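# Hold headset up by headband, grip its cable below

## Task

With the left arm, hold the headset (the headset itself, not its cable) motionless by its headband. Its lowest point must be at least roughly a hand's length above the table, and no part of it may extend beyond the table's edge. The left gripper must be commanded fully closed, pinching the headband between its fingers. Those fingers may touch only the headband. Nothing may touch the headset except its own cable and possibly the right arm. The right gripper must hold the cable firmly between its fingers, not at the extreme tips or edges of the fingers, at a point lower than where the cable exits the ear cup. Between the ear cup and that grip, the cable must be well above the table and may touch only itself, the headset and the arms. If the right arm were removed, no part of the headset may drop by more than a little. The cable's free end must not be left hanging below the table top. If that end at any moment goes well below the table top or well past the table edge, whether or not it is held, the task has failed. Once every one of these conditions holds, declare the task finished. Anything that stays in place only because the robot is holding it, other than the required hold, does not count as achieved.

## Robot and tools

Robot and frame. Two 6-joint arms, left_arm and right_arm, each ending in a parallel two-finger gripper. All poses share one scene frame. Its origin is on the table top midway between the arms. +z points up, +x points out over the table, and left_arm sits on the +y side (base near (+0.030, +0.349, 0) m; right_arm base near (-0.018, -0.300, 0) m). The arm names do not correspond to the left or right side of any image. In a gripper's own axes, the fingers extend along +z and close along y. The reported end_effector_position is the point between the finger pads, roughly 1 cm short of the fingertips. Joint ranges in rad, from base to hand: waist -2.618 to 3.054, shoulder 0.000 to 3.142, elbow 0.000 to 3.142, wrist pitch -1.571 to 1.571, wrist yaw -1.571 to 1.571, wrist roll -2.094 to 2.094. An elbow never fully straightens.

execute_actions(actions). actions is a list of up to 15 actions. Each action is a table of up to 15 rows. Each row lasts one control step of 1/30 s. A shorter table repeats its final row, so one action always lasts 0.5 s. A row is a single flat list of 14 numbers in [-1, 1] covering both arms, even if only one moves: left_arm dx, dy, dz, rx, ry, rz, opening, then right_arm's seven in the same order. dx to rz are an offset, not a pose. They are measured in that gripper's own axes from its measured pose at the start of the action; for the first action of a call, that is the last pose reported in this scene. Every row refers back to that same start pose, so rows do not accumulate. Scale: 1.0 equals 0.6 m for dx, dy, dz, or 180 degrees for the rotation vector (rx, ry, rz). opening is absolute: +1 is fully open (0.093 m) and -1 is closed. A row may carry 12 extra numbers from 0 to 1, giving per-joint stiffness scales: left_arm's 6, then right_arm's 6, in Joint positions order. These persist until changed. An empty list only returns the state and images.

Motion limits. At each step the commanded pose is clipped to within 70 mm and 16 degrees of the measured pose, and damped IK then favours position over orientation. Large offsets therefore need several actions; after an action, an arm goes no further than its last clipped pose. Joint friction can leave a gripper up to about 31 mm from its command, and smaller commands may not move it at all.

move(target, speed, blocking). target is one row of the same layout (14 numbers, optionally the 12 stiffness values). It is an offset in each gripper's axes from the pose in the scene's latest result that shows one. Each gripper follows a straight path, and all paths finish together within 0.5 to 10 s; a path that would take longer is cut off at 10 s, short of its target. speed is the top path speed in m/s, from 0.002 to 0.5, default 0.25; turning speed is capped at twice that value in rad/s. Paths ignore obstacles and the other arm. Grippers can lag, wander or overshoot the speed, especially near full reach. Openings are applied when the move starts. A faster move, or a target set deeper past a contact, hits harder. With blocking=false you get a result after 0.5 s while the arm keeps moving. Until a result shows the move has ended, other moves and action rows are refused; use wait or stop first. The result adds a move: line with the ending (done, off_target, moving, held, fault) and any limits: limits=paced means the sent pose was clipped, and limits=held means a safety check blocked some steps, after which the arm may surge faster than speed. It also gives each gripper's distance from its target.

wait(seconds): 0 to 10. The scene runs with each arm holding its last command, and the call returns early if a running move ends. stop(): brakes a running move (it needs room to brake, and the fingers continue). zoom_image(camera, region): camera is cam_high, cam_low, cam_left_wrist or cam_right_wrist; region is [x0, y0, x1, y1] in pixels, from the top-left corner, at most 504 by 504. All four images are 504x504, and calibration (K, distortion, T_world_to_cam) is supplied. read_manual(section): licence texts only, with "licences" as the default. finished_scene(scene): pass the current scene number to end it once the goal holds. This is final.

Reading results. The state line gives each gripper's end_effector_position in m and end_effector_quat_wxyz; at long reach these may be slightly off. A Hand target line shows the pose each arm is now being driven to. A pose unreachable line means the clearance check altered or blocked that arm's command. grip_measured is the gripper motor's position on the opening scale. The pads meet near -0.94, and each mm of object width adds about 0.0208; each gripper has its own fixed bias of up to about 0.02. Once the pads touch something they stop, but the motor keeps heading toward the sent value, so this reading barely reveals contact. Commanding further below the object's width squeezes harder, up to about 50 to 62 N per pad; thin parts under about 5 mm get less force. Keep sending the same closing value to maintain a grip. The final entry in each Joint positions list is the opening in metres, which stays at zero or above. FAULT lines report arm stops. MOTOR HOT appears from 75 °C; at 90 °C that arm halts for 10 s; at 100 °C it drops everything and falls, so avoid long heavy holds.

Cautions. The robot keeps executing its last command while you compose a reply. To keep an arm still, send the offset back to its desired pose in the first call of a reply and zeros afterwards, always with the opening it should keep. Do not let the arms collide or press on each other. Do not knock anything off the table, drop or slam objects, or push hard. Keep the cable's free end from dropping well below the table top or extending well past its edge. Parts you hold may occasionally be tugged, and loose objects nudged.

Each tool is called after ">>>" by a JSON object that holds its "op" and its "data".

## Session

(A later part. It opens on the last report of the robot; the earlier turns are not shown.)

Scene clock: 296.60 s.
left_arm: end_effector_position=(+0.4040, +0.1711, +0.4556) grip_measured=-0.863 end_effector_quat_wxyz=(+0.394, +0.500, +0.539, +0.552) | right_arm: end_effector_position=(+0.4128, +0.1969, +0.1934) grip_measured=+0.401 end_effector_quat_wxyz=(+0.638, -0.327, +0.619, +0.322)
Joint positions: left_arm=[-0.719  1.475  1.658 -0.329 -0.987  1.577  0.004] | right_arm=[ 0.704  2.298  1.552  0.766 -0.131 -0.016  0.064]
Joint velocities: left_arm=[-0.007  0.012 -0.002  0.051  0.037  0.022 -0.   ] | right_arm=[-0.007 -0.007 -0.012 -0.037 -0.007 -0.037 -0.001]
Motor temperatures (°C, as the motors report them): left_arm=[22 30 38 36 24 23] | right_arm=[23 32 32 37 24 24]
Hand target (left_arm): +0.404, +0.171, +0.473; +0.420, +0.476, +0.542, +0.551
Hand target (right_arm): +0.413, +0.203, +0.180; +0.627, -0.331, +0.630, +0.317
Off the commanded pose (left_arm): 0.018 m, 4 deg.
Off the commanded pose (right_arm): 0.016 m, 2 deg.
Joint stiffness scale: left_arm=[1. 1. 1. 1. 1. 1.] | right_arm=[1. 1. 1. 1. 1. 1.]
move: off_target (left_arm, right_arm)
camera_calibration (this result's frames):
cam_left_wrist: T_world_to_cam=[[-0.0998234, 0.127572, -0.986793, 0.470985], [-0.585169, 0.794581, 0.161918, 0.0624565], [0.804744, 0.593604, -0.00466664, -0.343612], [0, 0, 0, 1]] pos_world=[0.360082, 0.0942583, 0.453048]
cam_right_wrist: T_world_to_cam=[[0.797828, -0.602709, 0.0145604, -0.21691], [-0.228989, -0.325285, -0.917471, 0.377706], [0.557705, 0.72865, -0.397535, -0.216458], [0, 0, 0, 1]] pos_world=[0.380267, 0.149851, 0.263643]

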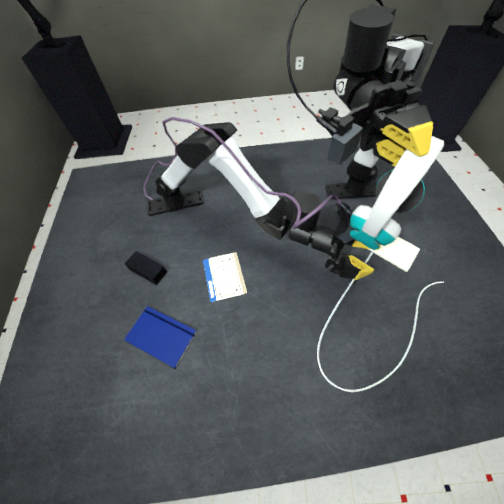

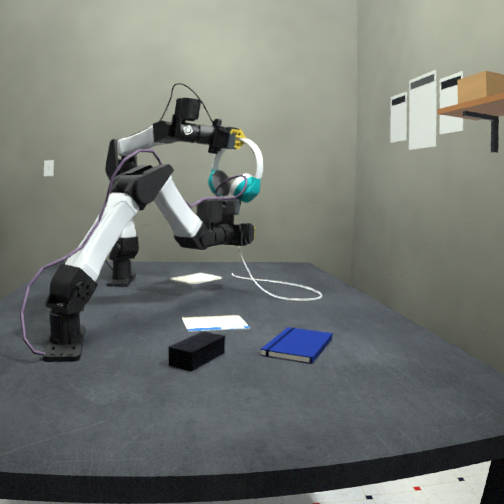

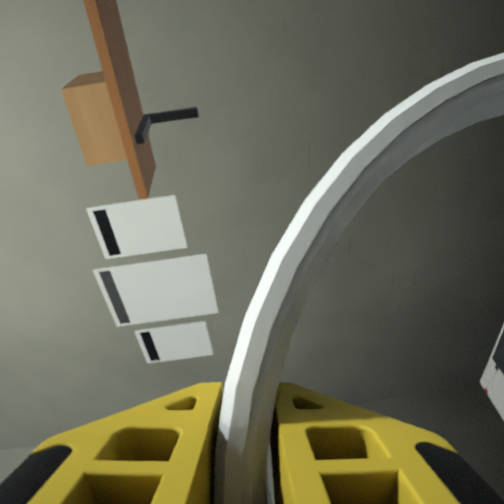

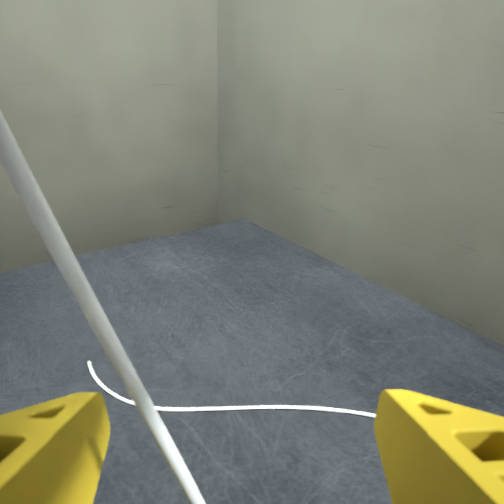

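>>> {"op": "zoom_image", "data": {"camera": "cam_high", "region": [310, 210, 410, 310]}}

>>> {"op": "zoom_image", "data": {"camera": "cam_right_wrist", "region": [0, 304, 300, 504]}}

Region (310, 210, 410, 310) of cam_high's 504x504 image, scaled by 5.040, with more detail than that image has.

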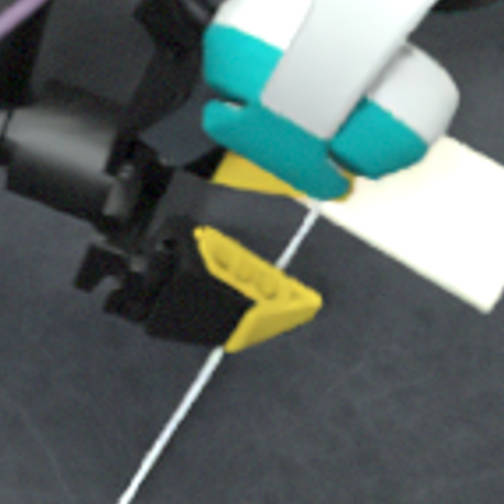

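Region (0, 304, 300, 504) of cam_right_wrist's 504x504 image, scaled by 1.680, with more detail than that image has.

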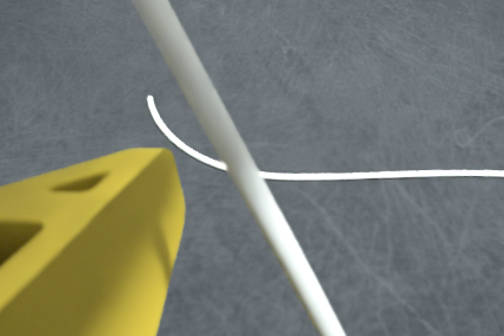

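>>> {"op": "move", "data": {"target": [0.002,0.029,0,-0.012,0,-0.018,-1,0.01,0.035,0.022,0,0,0,-0.2], "speed": 0.04}}

Scene clock: 313.50 s.
left_arm: end_effector_position=(+0.4039, +0.1711, +0.4550) grip_measured=-0.864 end_effector_quat_wxyz=(+0.393, +0.501, +0.539, +0.552) | right_arm: end_effector_position=(+0.4025, +0.2143, +0.1956) grip_measured=-0.199 end_effector_quat_wxyz=(+0.641, -0.327, +0.614, +0.325)
Joint positions: left_arm=[-0.719  1.475  1.658 -0.333 -0.987  1.576  0.004] | right_arm=[ 0.741  2.321  1.59   0.766 -0.098 -0.016  0.036]
Joint velocities: left_arm=[ 0.017 -0.022  0.002  0.007  0.095 -0.007  0.   ] | right_arm=[-0.007 -0.022  0.007 -0.007 -0.007  0.051 -0.   ]
Motor temperatures (°C, as the motors report them): left_arm=[22 30 39 37 24 23] | right_arm=[23 38 34 37 24 24]
Hand target (left_arm): +0.405, +0.171, +0.473; +0.418, +0.477, +0.542, +0.551
Hand target (right_arm): +0.403, +0.220, +0.187; +0.638, -0.327, +0.619, +0.322
Off the commanded pose (left_arm): 0.018 m, 4 deg.
Off the commanded pose (right_arm): 0.010 m, 1 deg.
Joint stiffness scale: left_arm=[1. 1. 1. 1. 1. 1.] | right_arm=[1. 1. 1. 1. 1. 1.]
move: off_target (left_arm)
camera_calibration (this result's frames):
cam_left_wrist: T_world_to_cam=[[-0.10226, 0.129132, -0.986341, 0.47086], [-0.584842, 0.794267, 0.164619, 0.0611594], [0.804676, 0.593687, -0.00569981, -0.343118], [0, 0, 0, 1]] pos_world=[0.360017, 0.0943249, 0.452405]
cam_right_wrist: T_world_to_cam=[[0.800693, -0.598891, 0.0148089, -0.200257], [-0.219815, -0.3167, -0.922704, 0.378518], [0.557289, 0.735548, -0.385225, -0.226173], [0, 0, 0, 1]] pos_world=[0.369593, 0.166305, 0.265099]

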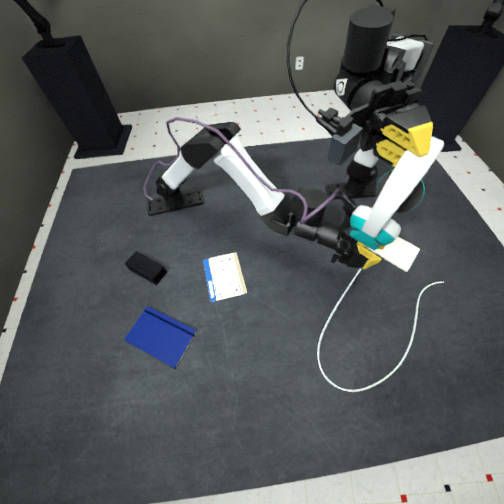

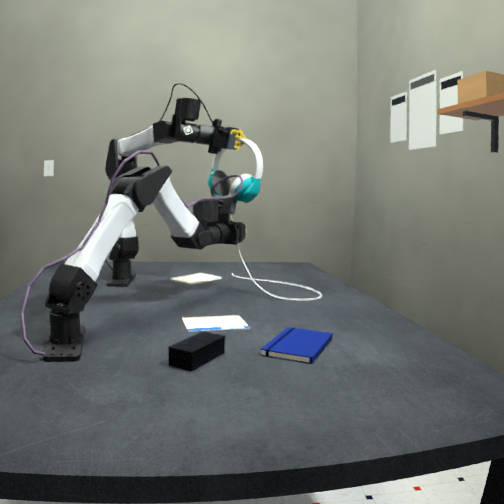

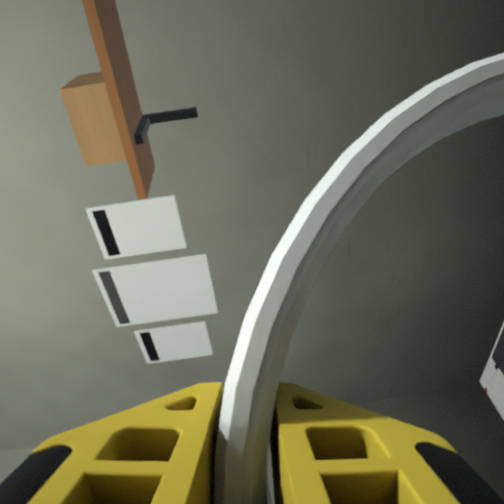

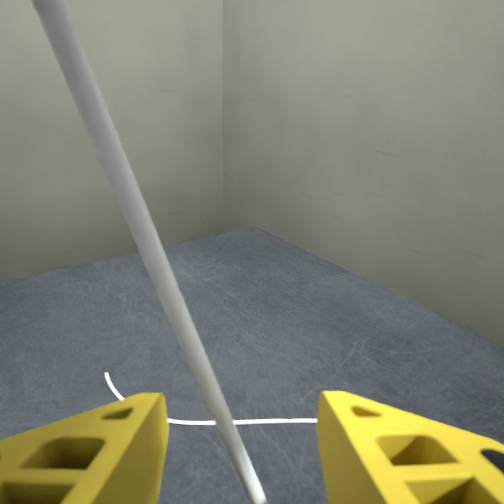

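>>> {"op": "move", "data": {"target": [0.002,0.029,0,-0.012,0,-0.018,-1,0.012,0,0.008,0,0,0,-1], "speed": 0.04}}

>>> {"op": "zoom_image", "data": {"camera": "cam_low", "region": [190, 160, 290, 270]}}

>>> {"op": "zoom_image", "data": {"camera": "cam_high", "region": [310, 190, 430, 310]}}

Scene clock: 318.73 s.
left_arm: end_effector_position=(+0.4039, +0.1712, +0.4549) grip_measured=-0.864 end_effector_quat_wxyz=(+0.393, +0.501, +0.539, +0.551) | right_arm: end_effector_position=(+0.4026, +0.2142, +0.1956) grip_measured=-0.997 end_effector_quat_wxyz=(+0.641, -0.326, +0.614, +0.325)
Joint positions: left_arm=[-0.719  1.475  1.658 -0.334 -0.987  1.574  0.004] | right_arm=[ 0.741  2.321  1.59   0.766 -0.097 -0.016  0.   ]
Joint velocities: left_arm=[ 0.002 -0.012  0.007  0.022 -0.037 -0.022  0.001] | right_arm=[ 0.002 -0.017  0.002 -0.037  0.022  0.066  0.   ]
Motor temperatures (°C, as the motors report them): left_arm=[22 30 39 37 24 23] | right_arm=[23 40 35 37 24 24]
Hand target (left_arm): +0.405, +0.171, +0.472; +0.417, +0.478, +0.542, +0.551
Hand target (right_arm): +0.405, +0.218, +0.189; +0.641, -0.327, +0.614, +0.325
Off the commanded pose (left_arm): 0.018 m, 4 deg.
Off the commanded pose (right_arm): 0.009 m, 0 deg.
Joint stiffness scale: left_arm=[1. 1. 1. 1. 1. 1.] | right_arm=[1. 1. 1. 1. 1. 1.]
move: off_target (left_arm)
camera_calibration (this result's frames):
cam_left_wrist: T_world_to_cam=[[-0.102432, 0.127813, -0.986495, 0.471098], [-0.584942, 0.794392, 0.163661, 0.0616164], [0.804581, 0.593806, -0.00660786, -0.342685], [0, 0, 0, 1]] pos_world=[0.360015, 0.0943282, 0.452387]
cam_right_wrist: T_world_to_cam=[[0.800008, -0.599807, 0.0147703, -0.199971], [-0.220204, -0.316425, -0.922705, 0.378617], [0.558119, 0.734919, -0.385223, -0.226379], [0, 0, 0, 1]] pos_world=[0.369697, 0.16623, 0.265099]

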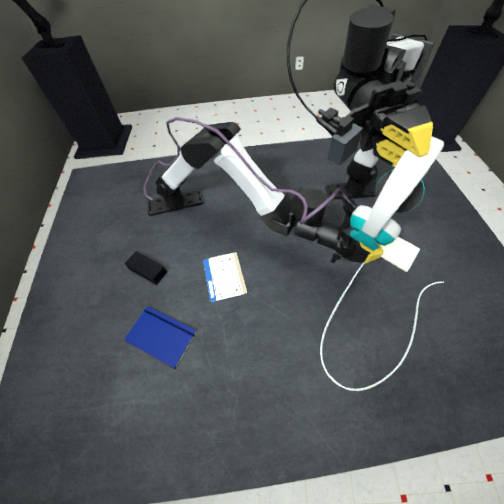

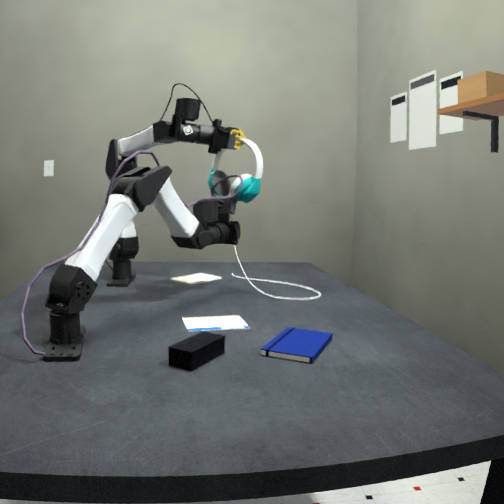

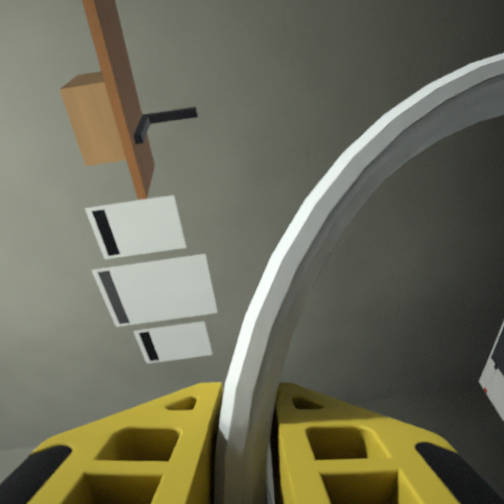

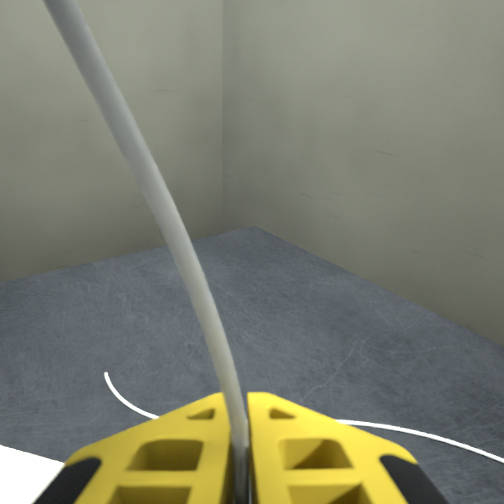

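Region (190, 160, 290, 270) of cam_low's 504x504 image, scaled by 4.582, with more detail than that image has; it fills the left 458 columns of this view, and the rest is white.

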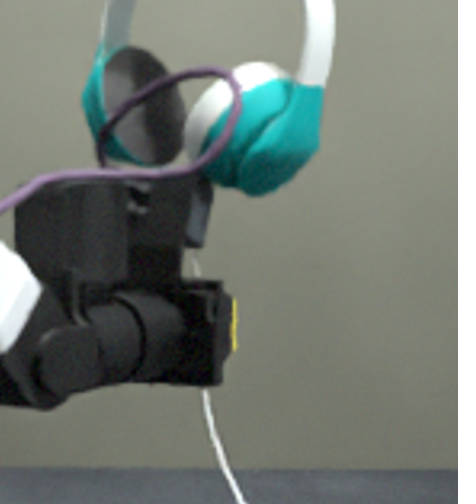

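Region (310, 190, 430, 310) of cam_high's 504x504 image, scaled by 4.200, with more detail than that image has.

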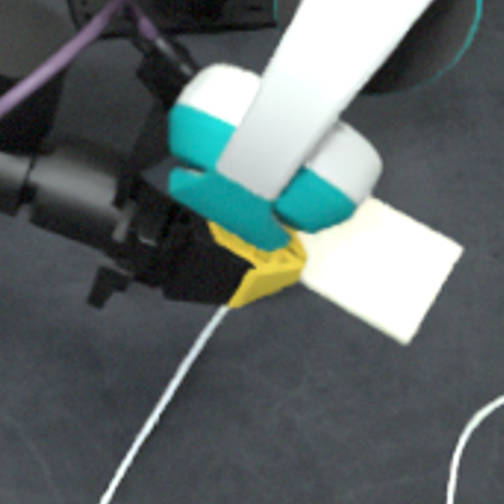

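>>> {"op": "finished_scene", "data": {"scene": 1}}

The scene is finished: the task was done.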